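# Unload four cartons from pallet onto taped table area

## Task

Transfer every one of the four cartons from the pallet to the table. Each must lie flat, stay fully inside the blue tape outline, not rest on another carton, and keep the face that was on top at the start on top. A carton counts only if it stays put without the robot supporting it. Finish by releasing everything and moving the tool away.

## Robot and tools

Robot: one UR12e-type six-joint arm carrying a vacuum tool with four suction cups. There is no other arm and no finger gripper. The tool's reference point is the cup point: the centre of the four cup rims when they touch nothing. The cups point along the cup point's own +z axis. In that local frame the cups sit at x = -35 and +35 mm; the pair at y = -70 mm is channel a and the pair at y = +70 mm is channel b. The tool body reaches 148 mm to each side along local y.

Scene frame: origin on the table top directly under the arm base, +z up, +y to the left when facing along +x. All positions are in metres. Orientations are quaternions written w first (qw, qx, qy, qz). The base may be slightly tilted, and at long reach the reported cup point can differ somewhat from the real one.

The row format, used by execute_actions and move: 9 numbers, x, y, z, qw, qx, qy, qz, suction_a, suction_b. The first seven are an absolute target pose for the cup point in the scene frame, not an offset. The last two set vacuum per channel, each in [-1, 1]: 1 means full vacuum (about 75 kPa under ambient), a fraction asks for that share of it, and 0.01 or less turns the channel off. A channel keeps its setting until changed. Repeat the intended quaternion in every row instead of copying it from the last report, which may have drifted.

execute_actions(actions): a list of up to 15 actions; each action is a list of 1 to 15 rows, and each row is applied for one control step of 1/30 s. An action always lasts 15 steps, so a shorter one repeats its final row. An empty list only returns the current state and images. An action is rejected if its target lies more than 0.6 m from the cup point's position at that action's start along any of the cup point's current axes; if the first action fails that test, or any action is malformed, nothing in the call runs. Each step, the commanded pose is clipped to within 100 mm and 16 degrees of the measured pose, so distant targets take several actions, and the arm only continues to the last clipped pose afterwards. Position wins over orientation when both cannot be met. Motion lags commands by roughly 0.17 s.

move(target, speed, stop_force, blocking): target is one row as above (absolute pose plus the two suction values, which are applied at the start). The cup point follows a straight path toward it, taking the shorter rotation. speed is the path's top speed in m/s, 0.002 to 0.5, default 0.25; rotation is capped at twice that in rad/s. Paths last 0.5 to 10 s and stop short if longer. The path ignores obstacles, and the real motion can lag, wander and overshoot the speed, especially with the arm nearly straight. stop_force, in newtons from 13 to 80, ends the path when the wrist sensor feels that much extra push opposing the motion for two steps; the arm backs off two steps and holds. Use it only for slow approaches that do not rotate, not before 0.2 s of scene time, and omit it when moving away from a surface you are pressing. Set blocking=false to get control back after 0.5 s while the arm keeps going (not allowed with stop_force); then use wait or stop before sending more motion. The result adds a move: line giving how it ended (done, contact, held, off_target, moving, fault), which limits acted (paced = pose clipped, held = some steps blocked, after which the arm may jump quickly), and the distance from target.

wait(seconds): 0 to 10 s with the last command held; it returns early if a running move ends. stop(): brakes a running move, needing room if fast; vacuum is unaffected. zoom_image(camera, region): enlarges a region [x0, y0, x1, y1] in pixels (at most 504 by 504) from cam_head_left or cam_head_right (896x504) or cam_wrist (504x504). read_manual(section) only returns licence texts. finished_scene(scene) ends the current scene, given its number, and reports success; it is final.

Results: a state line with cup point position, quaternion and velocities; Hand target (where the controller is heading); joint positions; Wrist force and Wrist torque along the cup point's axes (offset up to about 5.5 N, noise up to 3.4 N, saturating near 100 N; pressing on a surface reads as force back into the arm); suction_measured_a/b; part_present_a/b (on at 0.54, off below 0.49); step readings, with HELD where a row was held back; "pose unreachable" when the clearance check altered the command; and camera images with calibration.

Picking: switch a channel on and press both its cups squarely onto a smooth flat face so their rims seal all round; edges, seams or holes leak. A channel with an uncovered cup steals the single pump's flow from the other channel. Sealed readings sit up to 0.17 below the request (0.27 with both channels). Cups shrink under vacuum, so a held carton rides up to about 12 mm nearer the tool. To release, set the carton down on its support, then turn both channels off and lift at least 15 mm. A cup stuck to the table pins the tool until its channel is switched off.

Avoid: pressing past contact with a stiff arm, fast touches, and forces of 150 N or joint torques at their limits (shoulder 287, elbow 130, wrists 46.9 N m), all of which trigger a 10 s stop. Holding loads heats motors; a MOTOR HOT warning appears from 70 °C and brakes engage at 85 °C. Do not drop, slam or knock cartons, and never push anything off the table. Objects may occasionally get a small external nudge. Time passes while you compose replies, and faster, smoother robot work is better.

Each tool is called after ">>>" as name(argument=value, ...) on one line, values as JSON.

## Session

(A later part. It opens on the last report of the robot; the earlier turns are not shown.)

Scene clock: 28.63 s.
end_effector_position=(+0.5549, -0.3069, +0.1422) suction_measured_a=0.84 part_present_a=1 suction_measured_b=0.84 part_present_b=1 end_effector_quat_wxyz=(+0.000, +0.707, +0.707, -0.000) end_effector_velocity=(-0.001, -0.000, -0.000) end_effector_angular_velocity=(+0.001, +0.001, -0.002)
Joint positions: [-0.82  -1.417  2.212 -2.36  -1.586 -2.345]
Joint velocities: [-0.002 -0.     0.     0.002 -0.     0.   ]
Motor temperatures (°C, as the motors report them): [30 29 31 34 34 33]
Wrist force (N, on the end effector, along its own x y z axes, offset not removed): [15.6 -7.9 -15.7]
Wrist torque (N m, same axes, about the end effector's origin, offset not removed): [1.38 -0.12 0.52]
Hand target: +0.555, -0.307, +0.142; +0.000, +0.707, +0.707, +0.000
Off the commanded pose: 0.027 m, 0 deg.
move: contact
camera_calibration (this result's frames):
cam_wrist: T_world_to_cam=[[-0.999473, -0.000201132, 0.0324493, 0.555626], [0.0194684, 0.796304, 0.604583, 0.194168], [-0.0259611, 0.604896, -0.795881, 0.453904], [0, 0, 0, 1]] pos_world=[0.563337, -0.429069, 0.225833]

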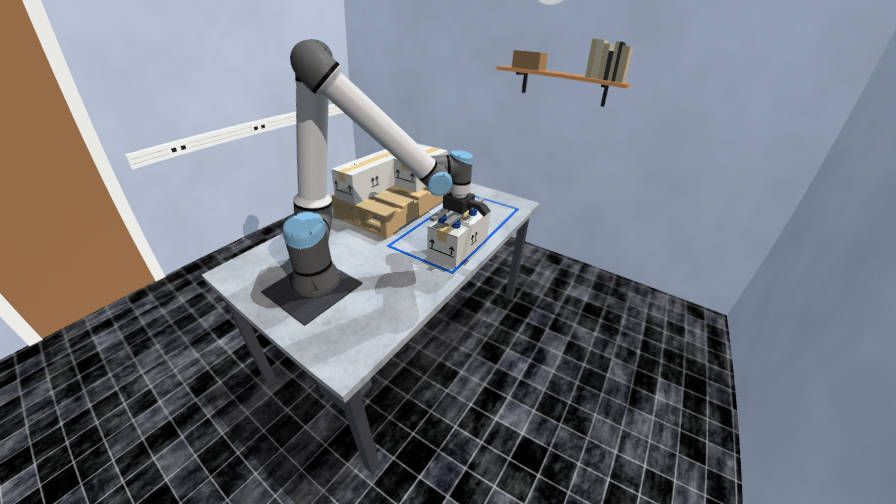

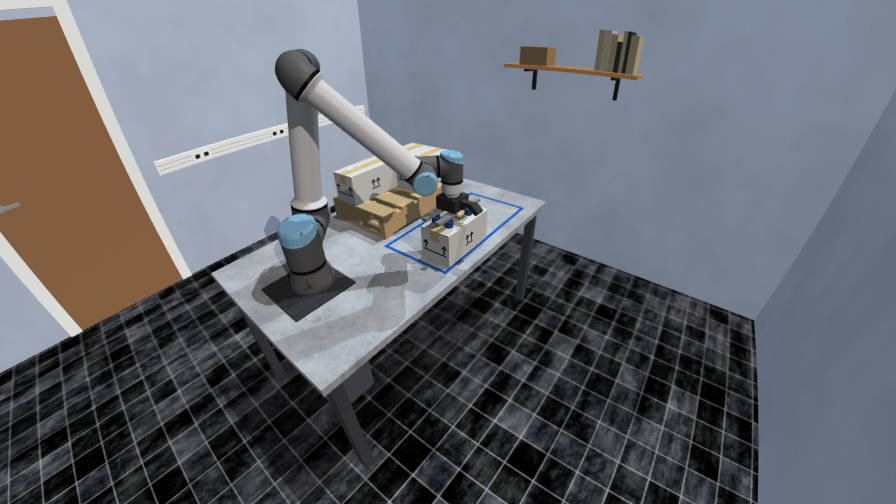

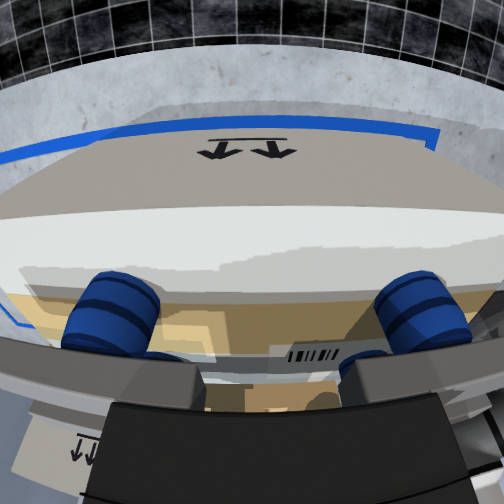

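>>> move(target=[0.555,-0.307,0.149,0,0.7071,0.7071,0,1,1], speed=0.02)

>>> move(target=[0.555,-0.298,0.149,0,0.7071,0.7071,0,1,1], speed=0.02)

>>> move(target=[0.555,-0.298,0.13,0,0.7071,0.7071,0,1,1], speed=0.003, stop_force=13)

>>> execute_actions(actions=[[[0.555,-0.298,0.144,0,0.7071,0.7071,0,0,0]]])

>>> move(target=[0.555,-0.298,0.31,0,0.7071,0.7071,0,0,0])

>>> move(target=[0.852,0.118,0.3,0,0.7071,0.7071,0,0,0])

>>> move(target=[0.852,0.118,0.27,0,0.7071,0.7071,0,1,1], speed=0.02)

>>> move(target=[0.852,0.118,0.35,0,0.7071,0.7071,0,1,1], speed=0.1)

>>> move(target=[0.875,-0.305,0.33,0,0.7071,0.7071,0,1,1])

>>> move(target=[0.875,-0.305,0.15,0,0.7071,0.7071,0,1,1], speed=0.1)

>>> move(target=[0.875,-0.305,0.13,0,0.7071,0.7071,0,1,1], speed=0.003, stop_force=13)

Scene clock: 40.67 s.
end_effector_position=(+0.5550, -0.3071, +0.1488) suction_measured_a=0.84 part_present_a=1 suction_measured_b=0.84 part_present_b=1 end_effector_quat_wxyz=(+0.000, +0.707, +0.707, +0.000) end_effector_velocity=(+0.000, +0.000, +0.001) end_effector_angular_velocity=(+0.001, +0.001, +0.000)
Joint positions: [-0.82  -1.426  2.207 -2.345 -1.586 -2.345]
Joint velocities: [ 0.    -0.002 -0.001  0.004  0.     0.   ]
Motor temperatures (°C, as the motors report them): [30 29 31 34 34 33]
Wrist force (N, on the end effector, along its own x y z axes, offset not removed): [-2.0 -0.5 20.7]
Wrist torque (N m, same axes, about the end effector's origin, offset not removed): [-0.67 0.75 -0.13]
Hand target: +0.555, -0.307, +0.149; +0.000, +0.707, +0.707, -0.000
Off the commanded pose: 0.000 m, 0 deg.
move: done
camera_calibration (this result's frames):
cam_wrist: T_world_to_cam=[[-0.999471, -0.0000506516, 0.032526, 0.555488], [0.0196377, 0.796231, 0.604674, 0.190131], [-0.0259288, 0.604993, -0.795809, 0.459337], [0, 0, 0, 1]] pos_world=[0.563371, -0.429256, 0.232509]

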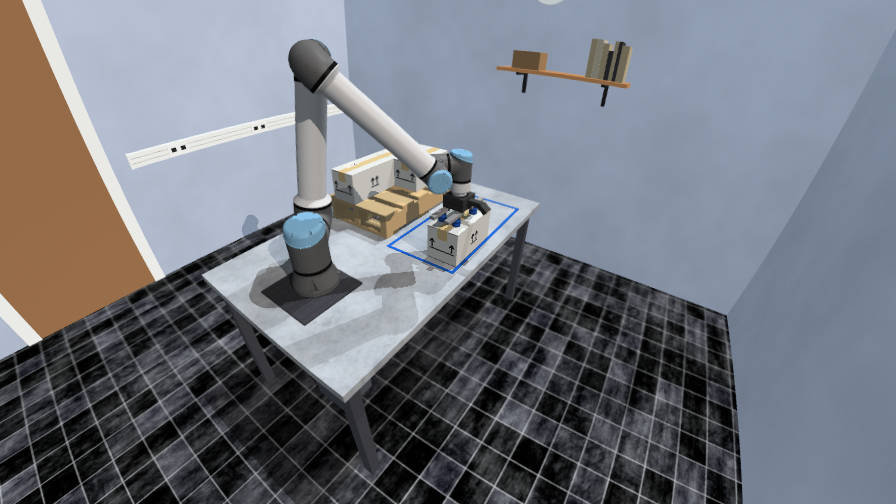

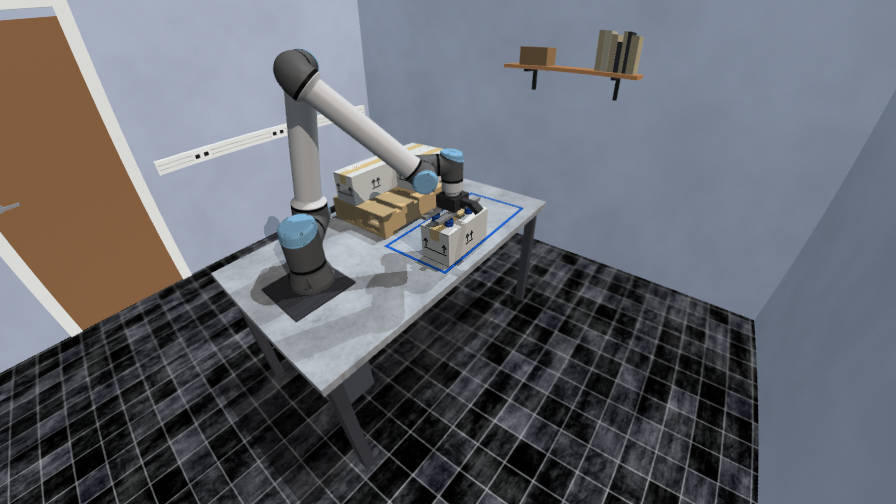

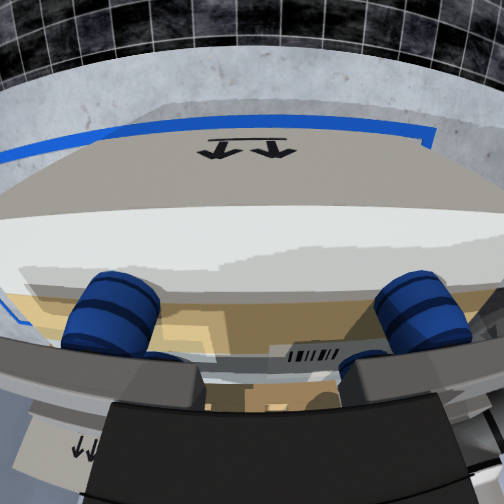

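Scene clock: 41.40 s.
end_effector_position=(+0.5550, -0.2981, +0.1490) suction_measured_a=0.84 part_present_a=1 suction_measured_b=0.84 part_present_b=1 end_effector_quat_wxyz=(-0.000, +0.707, +0.707, -0.000) end_effector_velocity=(-0.000, +0.002, +0.001) end_effector_angular_velocity=(-0.001, -0.001, +0.000)
Joint positions: [-0.809 -1.433  2.215 -2.346 -1.586 -2.334]
Joint velocities: [ 0.002 -0.003  0.002 -0.    -0.     0.002]
Motor temperatures (°C, as the motors report them): [30 29 31 34 34 33]
Wrist force (N, on the end effector, along its own x y z axes, offset not removed): [0.5 -2.1 20.1]
Wrist torque (N m, same axes, about the end effector's origin, offset not removed): [-0.89 0.46 -0.16]
Hand target: +0.555, -0.298, +0.149; +0.000, +0.707, +0.707, -0.000
Off the commanded pose: 0.000 m, 0 deg.
move: done
camera_calibration (this result's frames):
cam_wrist: T_world_to_cam=[[-0.99947, -0.000205196, 0.0325473, 0.555459], [0.019527, 0.796244, 0.60466, 0.182983], [-0.0260397, 0.604975, -0.795818, 0.454114], [0, 0, 0, 1]] pos_world=[0.563416, -0.420313, 0.232671]

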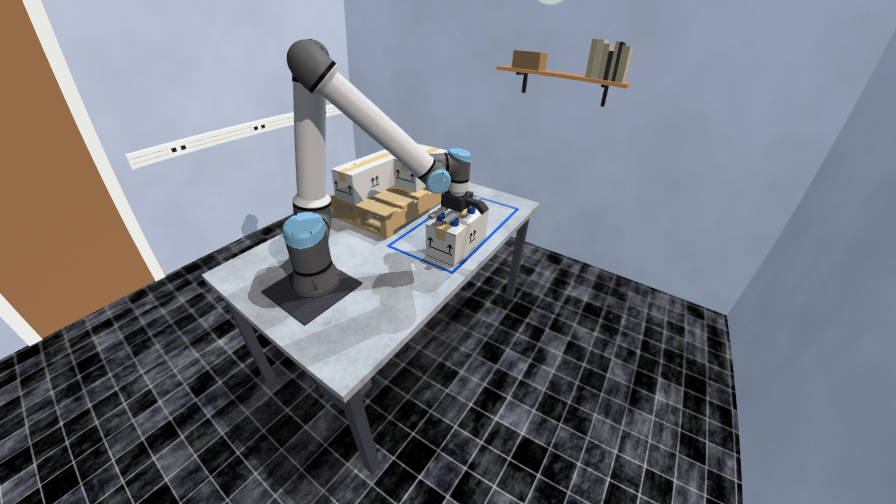

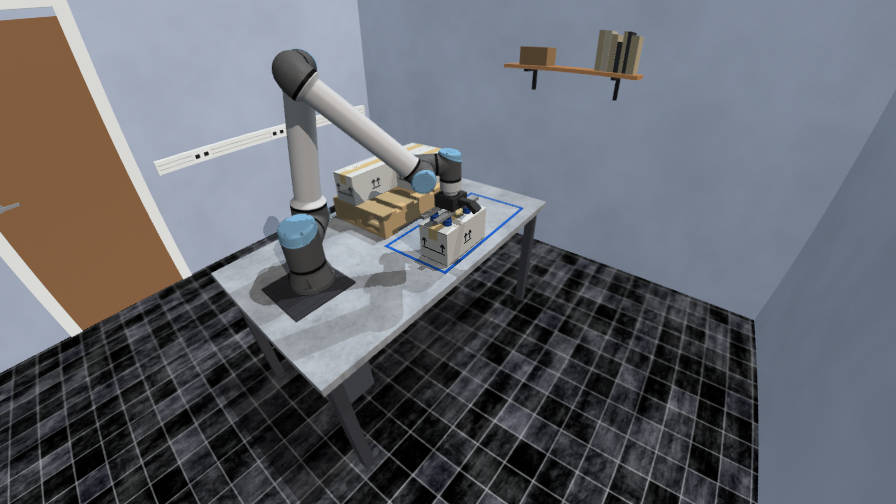

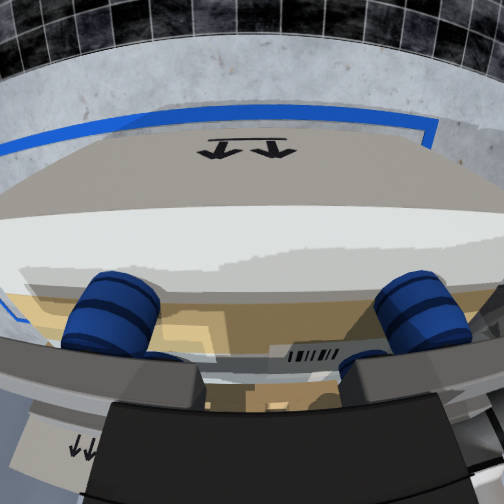

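Scene clock: 44.00 s.
end_effector_position=(+0.5550, -0.2981, +0.1423) suction_measured_a=0.84 part_present_a=1 suction_measured_b=0.84 part_present_b=1 end_effector_quat_wxyz=(+0.000, +0.707, +0.707, -0.000) end_effector_velocity=(-0.000, +0.000, +0.001) end_effector_angular_velocity=(+0.000, +0.000, -0.000)
Joint positions: [-0.809 -1.423  2.22  -2.361 -1.586 -2.334]
Joint velocities: [-0.    -0.002 -0.     0.002  0.     0.   ]
Motor temperatures (°C, as the motors report them): [30 29 31 34 34 33]
Wrist force (N, on the end effector, along its own x y z axes, offset not removed): [9.6 -2.2 -2.8]
Wrist torque (N m, same axes, about the end effector's origin, offset not removed): [1.26 0.12 0.52]
Hand target: +0.555, -0.298, +0.142; +0.000, +0.707, +0.707, -0.000
Off the commanded pose: 0.012 m, 0 deg.
move: contact
camera_calibration (this result's frames):
cam_wrist: T_world_to_cam=[[-0.999473, -0.000201864, 0.0324517, 0.555708], [0.0194697, 0.796294, 0.604596, 0.187076], [-0.0259631, 0.604909, -0.795871, 0.448662], [0, 0, 0, 1]] pos_world=[0.563422, -0.420255, 0.225938]

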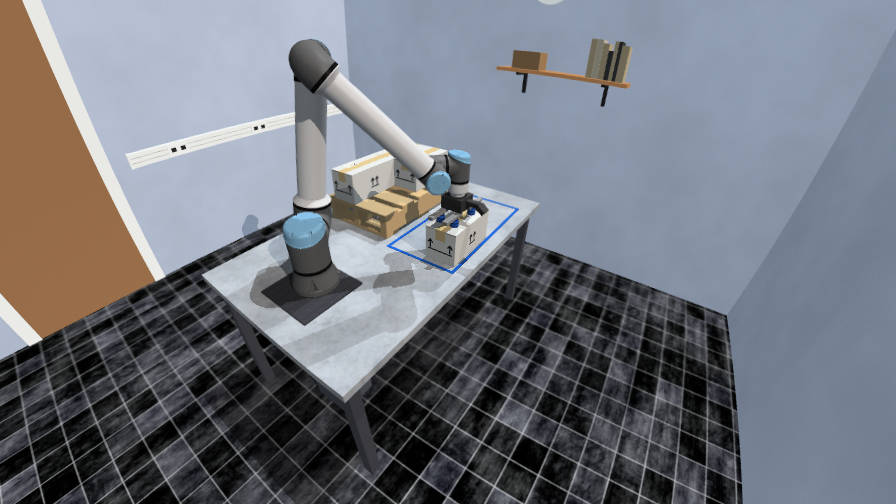

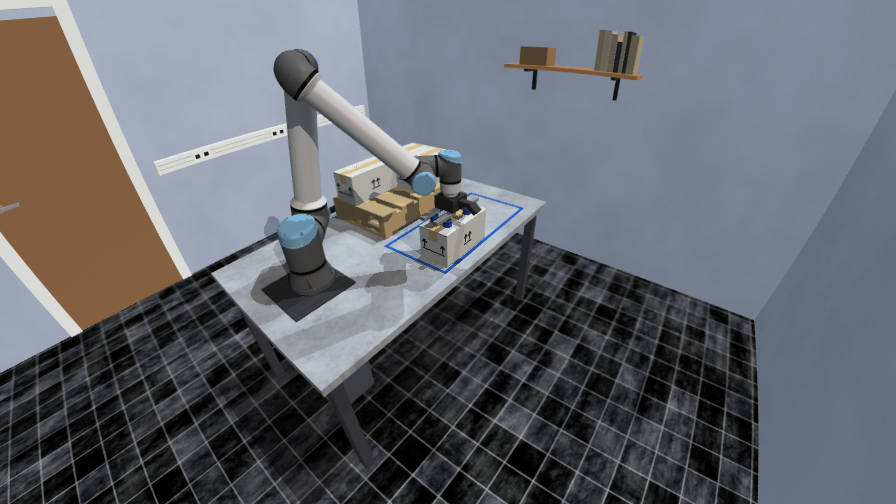

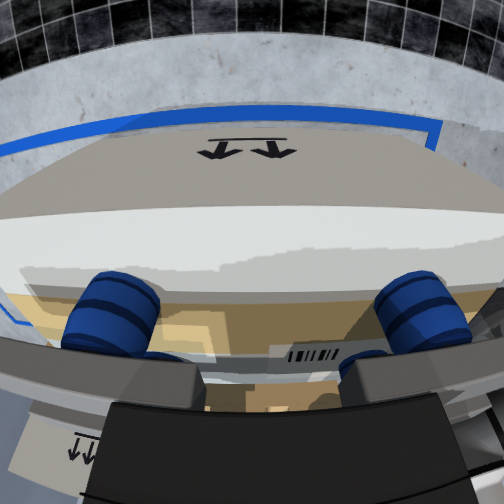

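Scene clock: 44.50 s.
end_effector_position=(+0.5550, -0.2981, +0.1440) suction_measured_a=0.00 part_present_a=0 suction_measured_b=0.00 part_present_b=0 end_effector_quat_wxyz=(+0.000, +0.707, +0.707, +0.000) end_effector_velocity=(+0.000, +0.000, -0.001) end_effector_angular_velocity=(+0.002, +0.001, +0.000)
Joint positions: [-0.809 -1.426  2.219 -2.357 -1.586 -2.334]
Joint velocities: [ 0.     0.002 -0.     0.001  0.    -0.   ]
Motor temperatures (°C, as the motors report them): [30 29 31 34 34 33]
Wrist force (N, on the end effector, along its own x y z axes, offset not removed): [2.5 -5.8 -51.7]
Wrist torque (N m, same axes, about the end effector's origin, offset not removed): [-0.85 0.24 -0.10]
Hand target: +0.555, -0.298, +0.144; +0.000, +0.707, +0.707, -0.000
Off the commanded pose: 0.000 m, 0 deg.
Step readings (end_effector_position):
0: (+0.5550, -0.2981, +0.1423)
1: (+0.5550, -0.2981, +0.1423)
2: (+0.5550, -0.2981, +0.1426)
4: (+0.5552, -0.2983, +0.1437)
8: (+0.5551, -0.2982, +0.1441)
15: end_effector_position above
camera_calibration (this result's frames):
cam_wrist: T_world_to_cam=[[-0.999474, -0.0000443508, 0.0324401, 0.555689], [0.0195881, 0.796292, 0.604595, 0.185955], [-0.0258586, 0.604913, -0.795872, 0.450034], [0, 0, 0, 1]] pos_world=[0.563391, -0.420281, 0.227715]

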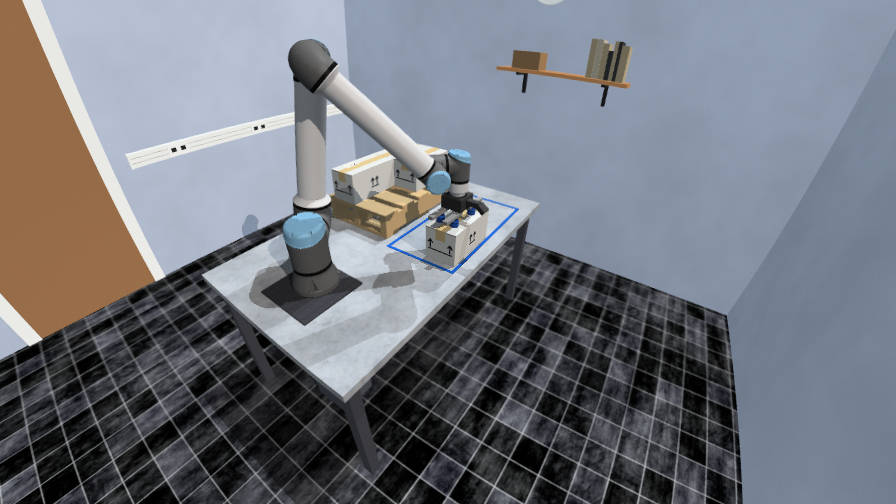

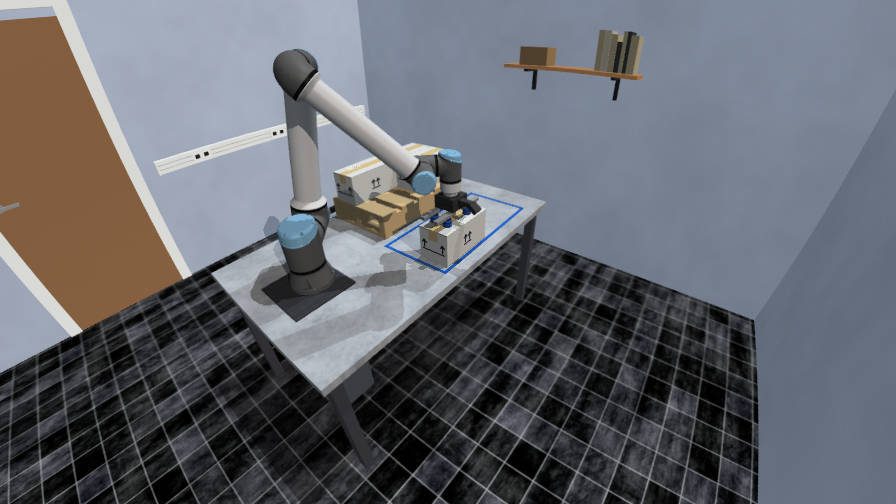

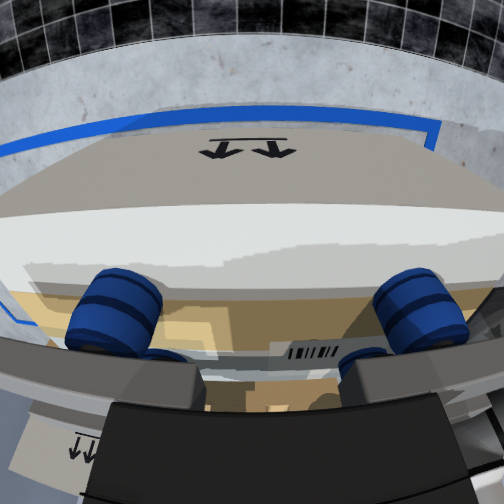

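Scene clock: 45.70 s.
end_effector_position=(+0.5551, -0.2981, +0.3098) suction_measured_a=0.00 part_present_a=0 suction_measured_b=0.00 part_present_b=0 end_effector_quat_wxyz=(+0.000, +0.707, +0.707, +0.000) end_effector_velocity=(-0.000, +0.000, +0.002) end_effector_angular_velocity=(-0.001, -0.001, -0.000)
Joint positions: [-0.805 -1.609  2.057 -2.012 -1.586 -2.33 ]
Joint velocities: [-0.    -0.003 -0.002  0.003 -0.    -0.   ]
Motor temperatures (°C, as the motors report them): [30 29 31 34 34 33]
Wrist force (N, on the end effector, along its own x y z axes, offset not removed): [3.3 -0.6 -0.2]
Wrist torque (N m, same axes, about the end effector's origin, offset not removed): [-0.51 -0.13 -0.14]
Hand target: +0.555, -0.298, +0.310; +0.000, +0.707, +0.707, -0.000
Off the commanded pose: 0.000 m, 0 deg.
move: done
camera_calibration (this result's frames):
cam_wrist: T_world_to_cam=[[-0.999471, -0.000221384, 0.0325125, 0.55039], [0.0194938, 0.796227, 0.604684, 0.0857039], [-0.0260212, 0.604998, -0.795802, 0.58207], [0, 0, 0, 1]] pos_world=[0.563575, -0.420269, 0.393494]

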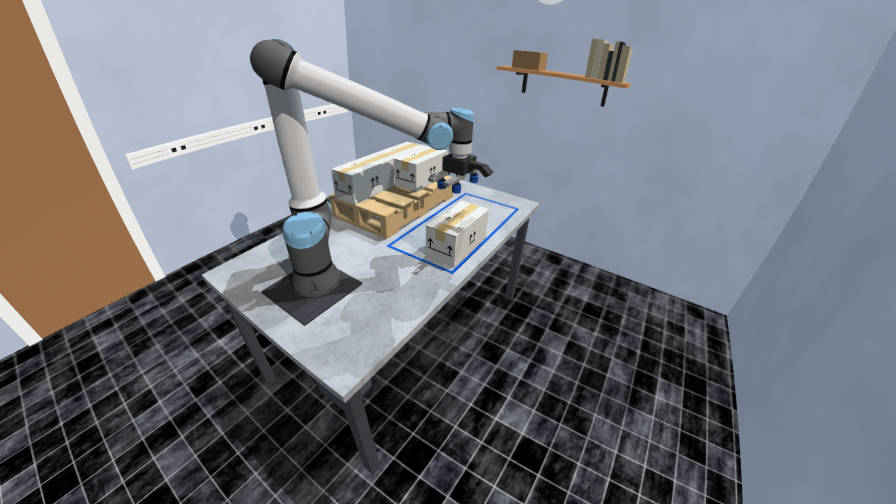

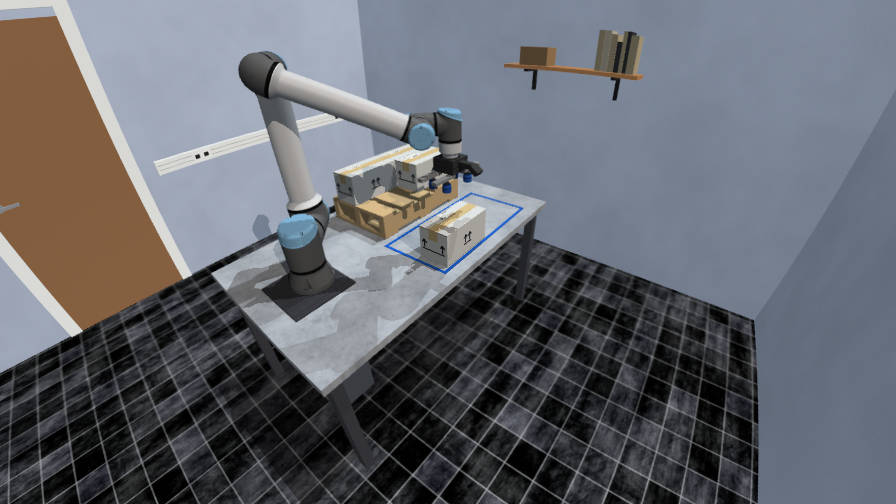

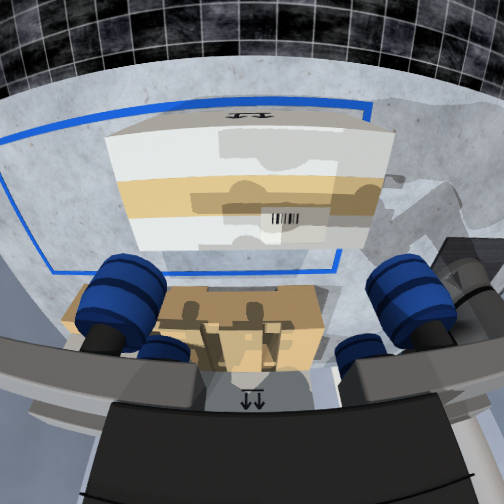

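Scene clock: 48.30 s.
end_effector_position=(+0.8512, +0.1182, +0.2998) suction_measured_a=0.00 part_present_a=0 suction_measured_b=0.00 part_present_b=0 end_effector_quat_wxyz=(+0.001, +0.707, +0.707, -0.001) end_effector_velocity=(+0.001, +0.001, +0.000) end_effector_angular_velocity=(-0.000, +0.000, -0.000)
Joint positions: [-0.107 -1.227  1.638 -1.967 -1.579 -1.632]
Joint velocities: [ 0.001  0.002 -0.003  0.001 -0.     0.002]
Motor temperatures (°C, as the motors report them): [30 29 31 34 34 33]
Wrist force (N, on the end effector, along its own x y z axes, offset not removed): [0.2 -4.5 -1.3]
Wrist torque (N m, same axes, about the end effector's origin, offset not removed): [-0.95 0.33 -0.10]
Hand target: +0.851, +0.118, +0.300; +0.000, +0.707, +0.707, -0.001
Off the commanded pose: 0.001 m, 0 deg.
move: done
camera_calibration (this result's frames):
cam_wrist: T_world_to_cam=[[-0.999466, -0.000144904, 0.0326759, 0.84668], [0.0196125, 0.797178, 0.603426, -0.245287], [-0.026136, 0.603745, -0.796749, 0.330462], [0, 0, 0, 1]] pos_world=[0.859675, -0.00385417, 0.383642]

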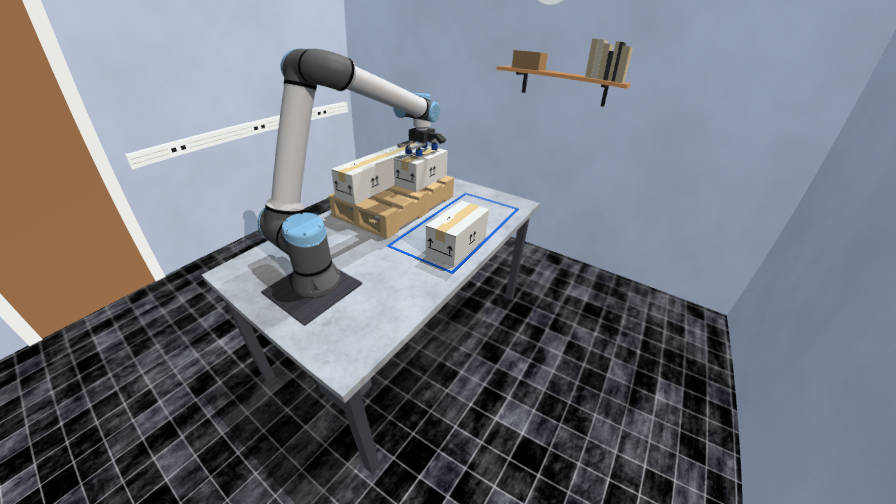

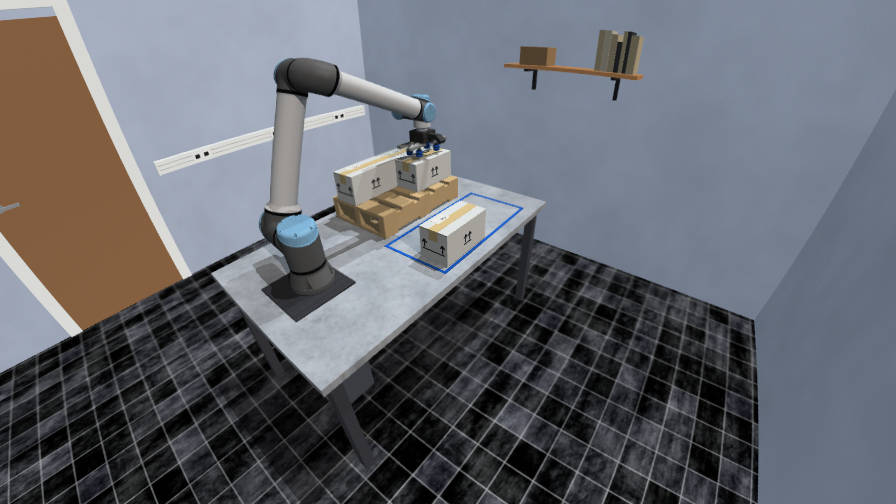

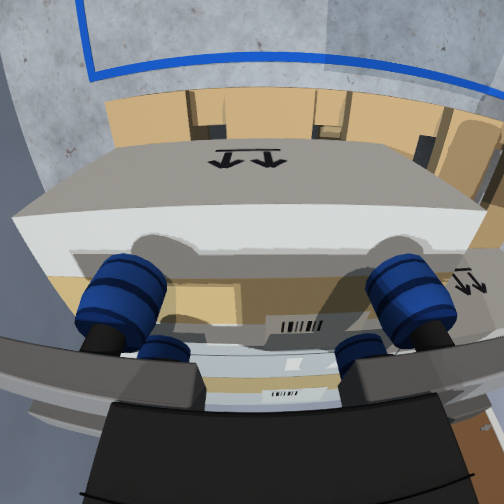

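Scene clock: 50.03 s.
end_effector_position=(+0.8520, +0.1180, +0.2702) suction_measured_a=0.68 part_present_a=1 suction_measured_b=0.68 part_present_b=1 end_effector_quat_wxyz=(-0.000, +0.707, +0.707, -0.000) end_effector_velocity=(-0.000, -0.000, -0.001) end_effector_angular_velocity=(+0.000, -0.001, -0.000)
Joint positions: [-0.108 -1.206  1.666 -2.015 -1.578 -1.633]
Joint velocities: [-0.     0.001  0.002 -0.003  0.    -0.   ]
Motor temperatures (°C, as the motors report them): [30 29 31 34 34 33]
Wrist force (N, on the end effector, along its own x y z axes, offset not removed): [4.1 -2.5 22.0]
Wrist torque (N m, same axes, about the end effector's origin, offset not removed): [-0.83 -0.19 -0.04]
Hand target: +0.852, +0.118, +0.270; -0.000, +0.707, +0.707, +0.000
Off the commanded pose: 0.000 m, 0 deg.
move: done
camera_calibration (this result's frames):
cam_wrist: T_world_to_cam=[[-0.99947, -0.00019731, 0.0325495, 0.848426], [0.019535, 0.796234, 0.604673, -0.227436], [-0.0260363, 0.604988, -0.795809, 0.306496], [0, 0, 0, 1]] pos_world=[0.860399, -0.00416703, 0.353821]

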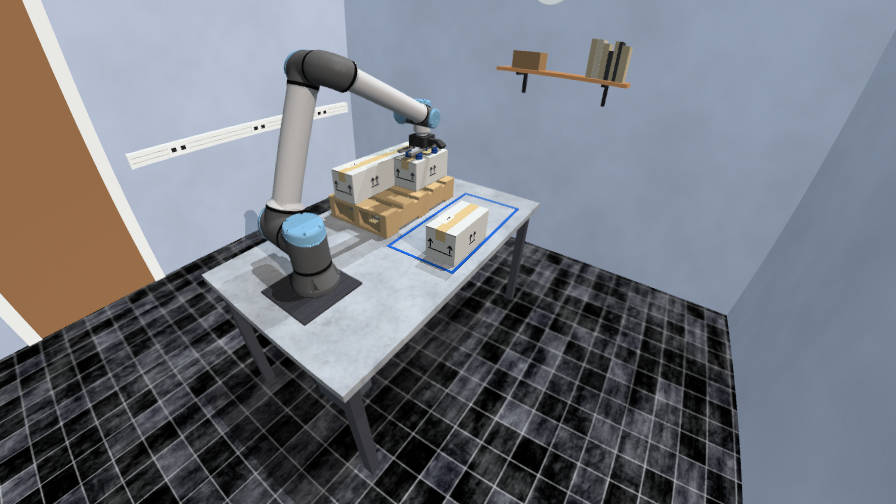

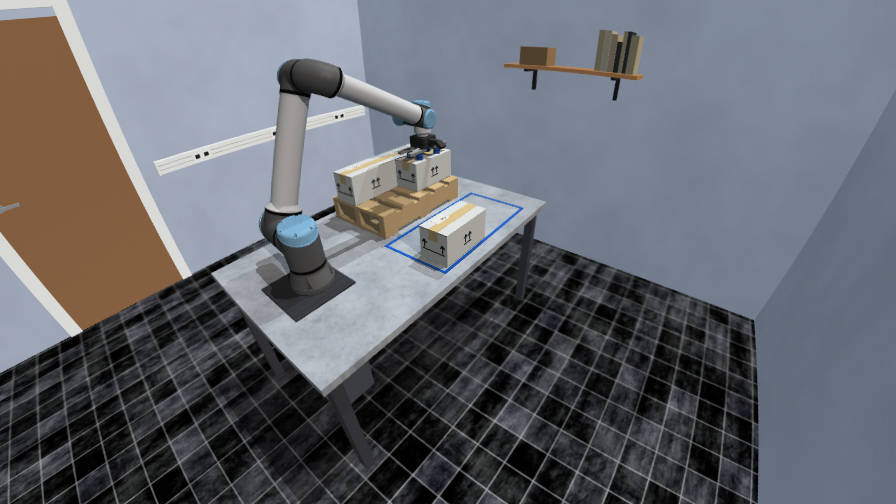

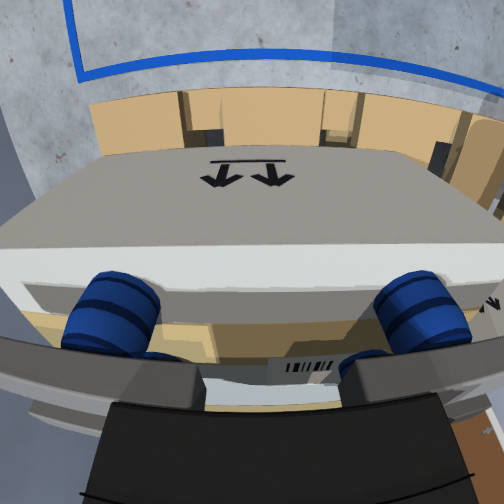

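Scene clock: 51.27 s.
end_effector_position=(+0.8521, +0.1180, +0.3498) suction_measured_a=0.84 part_present_a=1 suction_measured_b=0.84 part_present_b=1 end_effector_quat_wxyz=(-0.000, +0.707, +0.707, -0.000) end_effector_velocity=(+0.000, +0.000, +0.000) end_effector_angular_velocity=(+0.000, +0.002, +0.000)
Joint positions: [-0.107 -1.254  1.581 -1.883 -1.578 -1.632]
Joint velocities: [ 0.     0.001 -0.002  0.003 -0.     0.   ]
Motor temperatures (°C, as the motors report them): [30 29 31 34 34 33]
Wrist force (N, on the end effector, along its own x y z axes, offset not removed): [-0.9 -2.3 19.6]
Wrist torque (N m, same axes, about the end effector's origin, offset not removed): [-0.81 0.40 -0.18]
Hand target: +0.852, +0.118, +0.350; +0.000, +0.707, +0.707, +0.000
Off the commanded pose: 0.000 m, 0 deg.
move: done
camera_calibration (this result's frames):
cam_wrist: T_world_to_cam=[[-0.99947, -0.000200688, 0.032555, 0.845945], [0.019536, 0.796227, 0.604682, -0.275623], [-0.0260425, 0.604997, -0.795801, 0.369918], [0, 0, 0, 1]] pos_world=[0.860515, -0.00417078, 0.433506]

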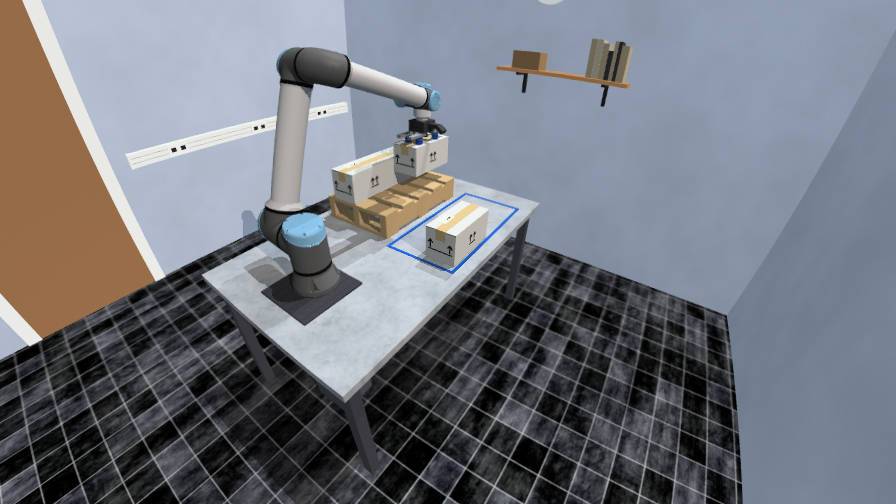

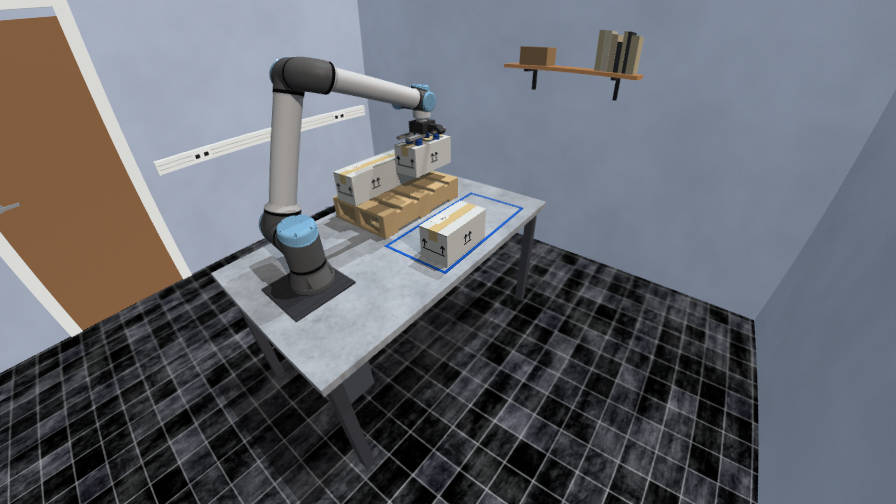

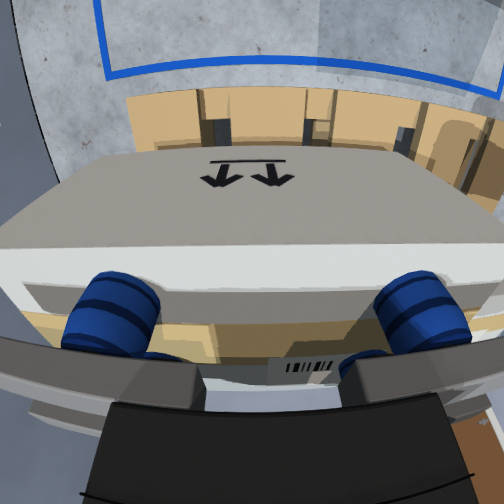

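Scene clock: 53.50 s.
end_effector_position=(+0.8756, -0.3047, +0.3300) suction_measured_a=0.84 part_present_a=1 suction_measured_b=0.84 part_present_b=1 end_effector_quat_wxyz=(-0.000, +0.707, +0.707, +0.000) end_effector_velocity=(+0.001, -0.001, -0.001) end_effector_angular_velocity=(+0.001, +0.000, +0.001)
Joint positions: [-0.562 -1.143  1.457 -1.874 -1.583 -2.087]
Joint velocities: [-0.001  0.002 -0.002  0.001  0.    -0.001]
Motor temperatures (°C, as the motors report them): [30 29 31 34 34 33]
Wrist force (N, on the end effector, along its own x y z axes, offset not removed): [-0.1 -1.2 21.4]
Wrist torque (N m, same axes, about the end effector's origin, offset not removed): [-0.63 0.26 -0.05]
Hand target: +0.876, -0.305, +0.330; -0.000, +0.707, +0.707, +0.000
Off the commanded pose: 0.001 m, 0 deg.
move: done
camera_calibration (this result's frames):
cam_wrist: T_world_to_cam=[[-0.99947, -0.000271688, 0.0325607, 0.870021], [0.0195087, 0.795628, 0.605471, 0.0720702], [-0.0260707, 0.605785, -0.795201, 0.610501], [0, 0, 0, 1]] pos_world=[0.88407, -0.426937, 0.413506]

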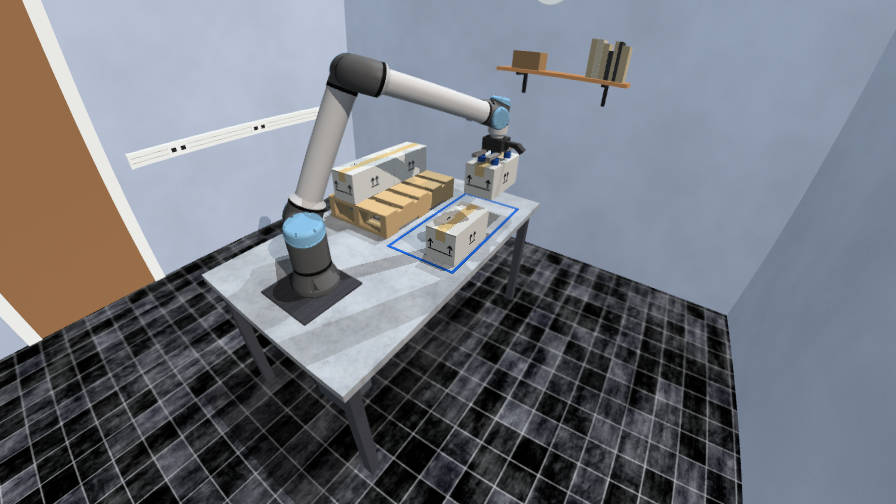

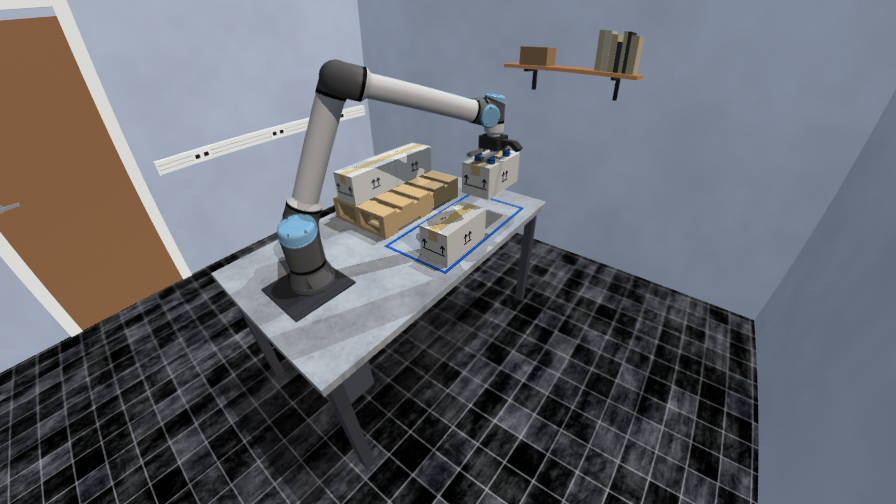

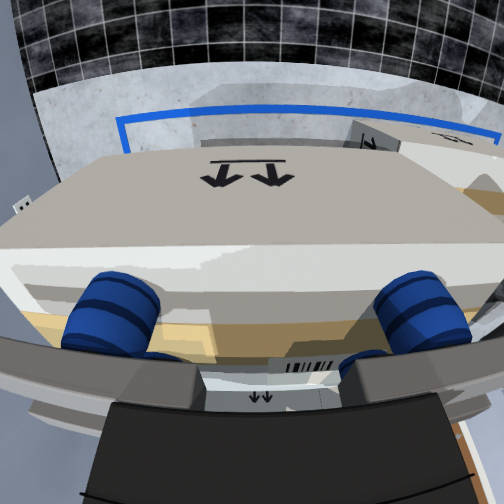

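Scene clock: 55.73 s.
end_effector_position=(+0.8748, -0.3049, +0.1502) suction_measured_a=0.84 part_present_a=1 suction_measured_b=0.84 part_present_b=1 end_effector_quat_wxyz=(+0.000, +0.707, +0.707, +0.000) end_effector_velocity=(+0.001, +0.002, -0.002) end_effector_angular_velocity=(+0.000, +0.000, +0.002)
Joint positions: [-0.565 -1.018  1.613 -2.156 -1.584 -2.09 ]
Joint velocities: [ 0.002  0.002  0.001 -0.002  0.     0.   ]
Motor temperatures (°C, as the motors report them): [30 29 31 34 34 33]
Wrist force (N, on the end effector, along its own x y z axes, offset not removed): [0.4 -3.4 23.2]
Wrist torque (N m, same axes, about the end effector's origin, offset not removed): [-0.88 0.18 -0.15]
Hand target: +0.875, -0.305, +0.150; -0.000, +0.707, +0.707, +0.000
Off the commanded pose: 0.000 m, 0 deg.
move: done
camera_calibration (this result's frames):
cam_wrist: T_world_to_cam=[[-0.999471, -0.000206846, 0.032511, 0.87511], [0.0195039, 0.796241, 0.604665, 0.181427], [-0.0260117, 0.604979, -0.795816, 0.467445], [0, 0, 0, 1]] pos_world=[0.883268, -0.427073, 0.233847]

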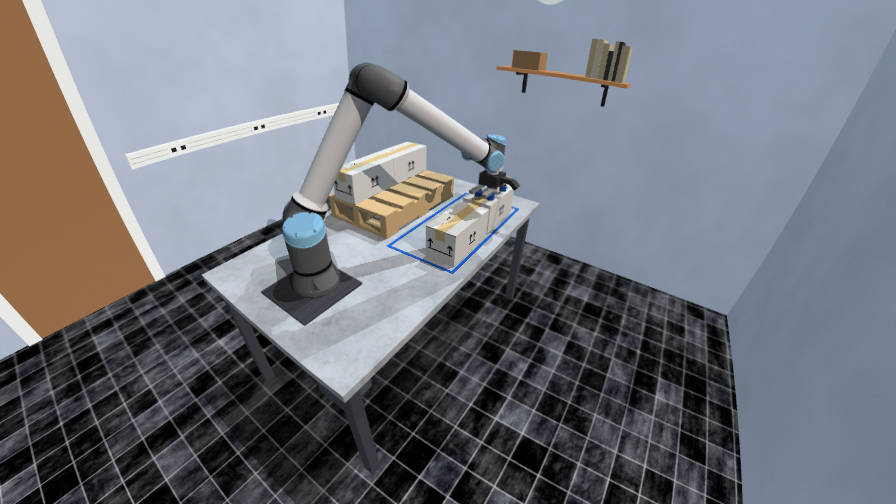

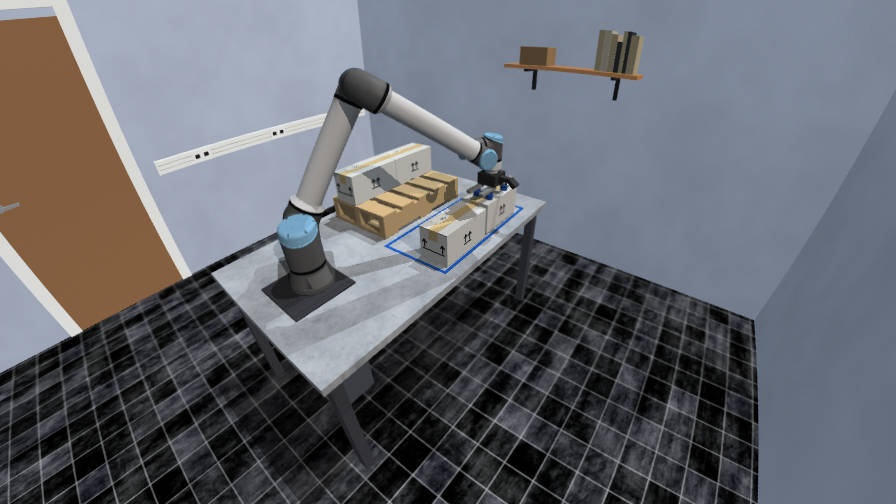

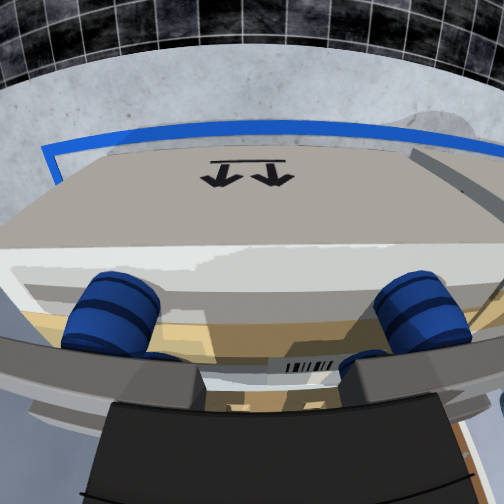

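Scene clock: 58.60 s.
end_effector_position=(+0.8749, -0.3050, +0.1426) suction_measured_a=0.84 part_present_a=1 suction_measured_b=0.84 part_present_b=1 end_effector_quat_wxyz=(+0.000, +0.707, +0.707, +0.000) end_effector_velocity=(-0.000, -0.001, +0.001) end_effector_angular_velocity=(-0.000, -0.001, -0.001)
Joint positions: [-0.565 -1.011  1.618 -2.168 -1.584 -2.09 ]
Joint velocities: [-0.001 -0.001 -0.     0.001  0.     0.   ]
Motor temperatures (°C, as the motors report them): [30 29 31 34 34 33]
Wrist force (N, on the end effector, along its own x y z axes, offset not removed): [10.2 -9.0 -4.8]
Wrist torque (N m, same axes, about the end effector's origin, offset not removed): [0.00 -0.57 0.19]
Hand target: +0.875, -0.305, +0.143; +0.000, +0.707, +0.707, +0.000
Off the commanded pose: 0.013 m, 0 deg.
move: contact
camera_calibration (this result's frames):
cam_wrist: T_world_to_cam=[[-0.999477, -0.000201954, 0.0323479, 0.87548], [0.0194064, 0.796303, 0.604587, 0.186144], [-0.0258808, 0.604898, -0.795882, 0.461342], [0, 0, 0, 1]] pos_world=[0.883349, -0.427115, 0.226314]

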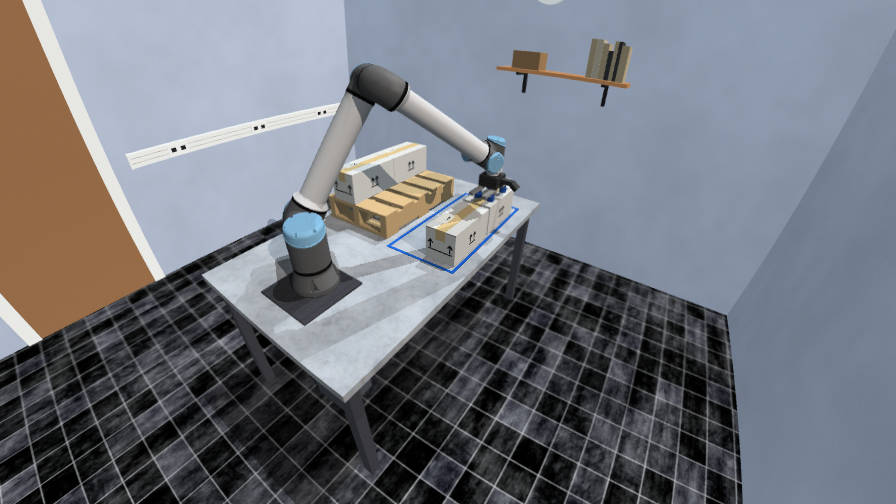

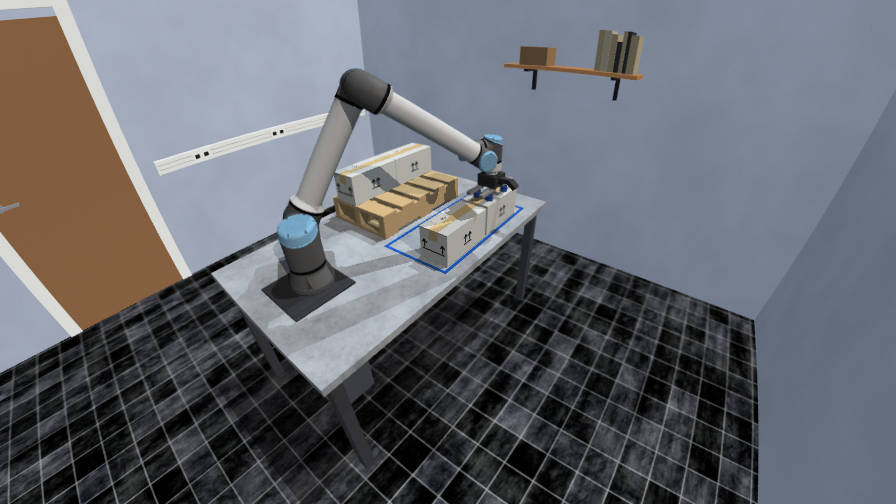

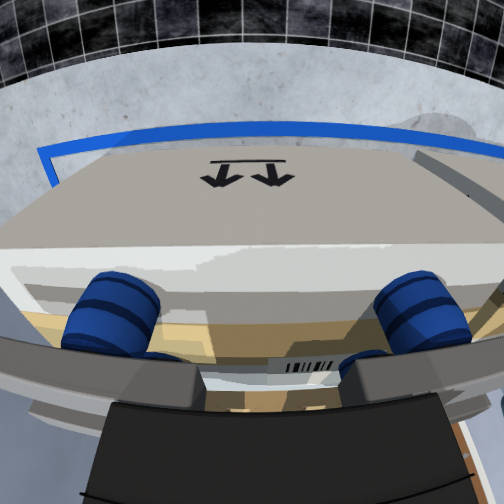

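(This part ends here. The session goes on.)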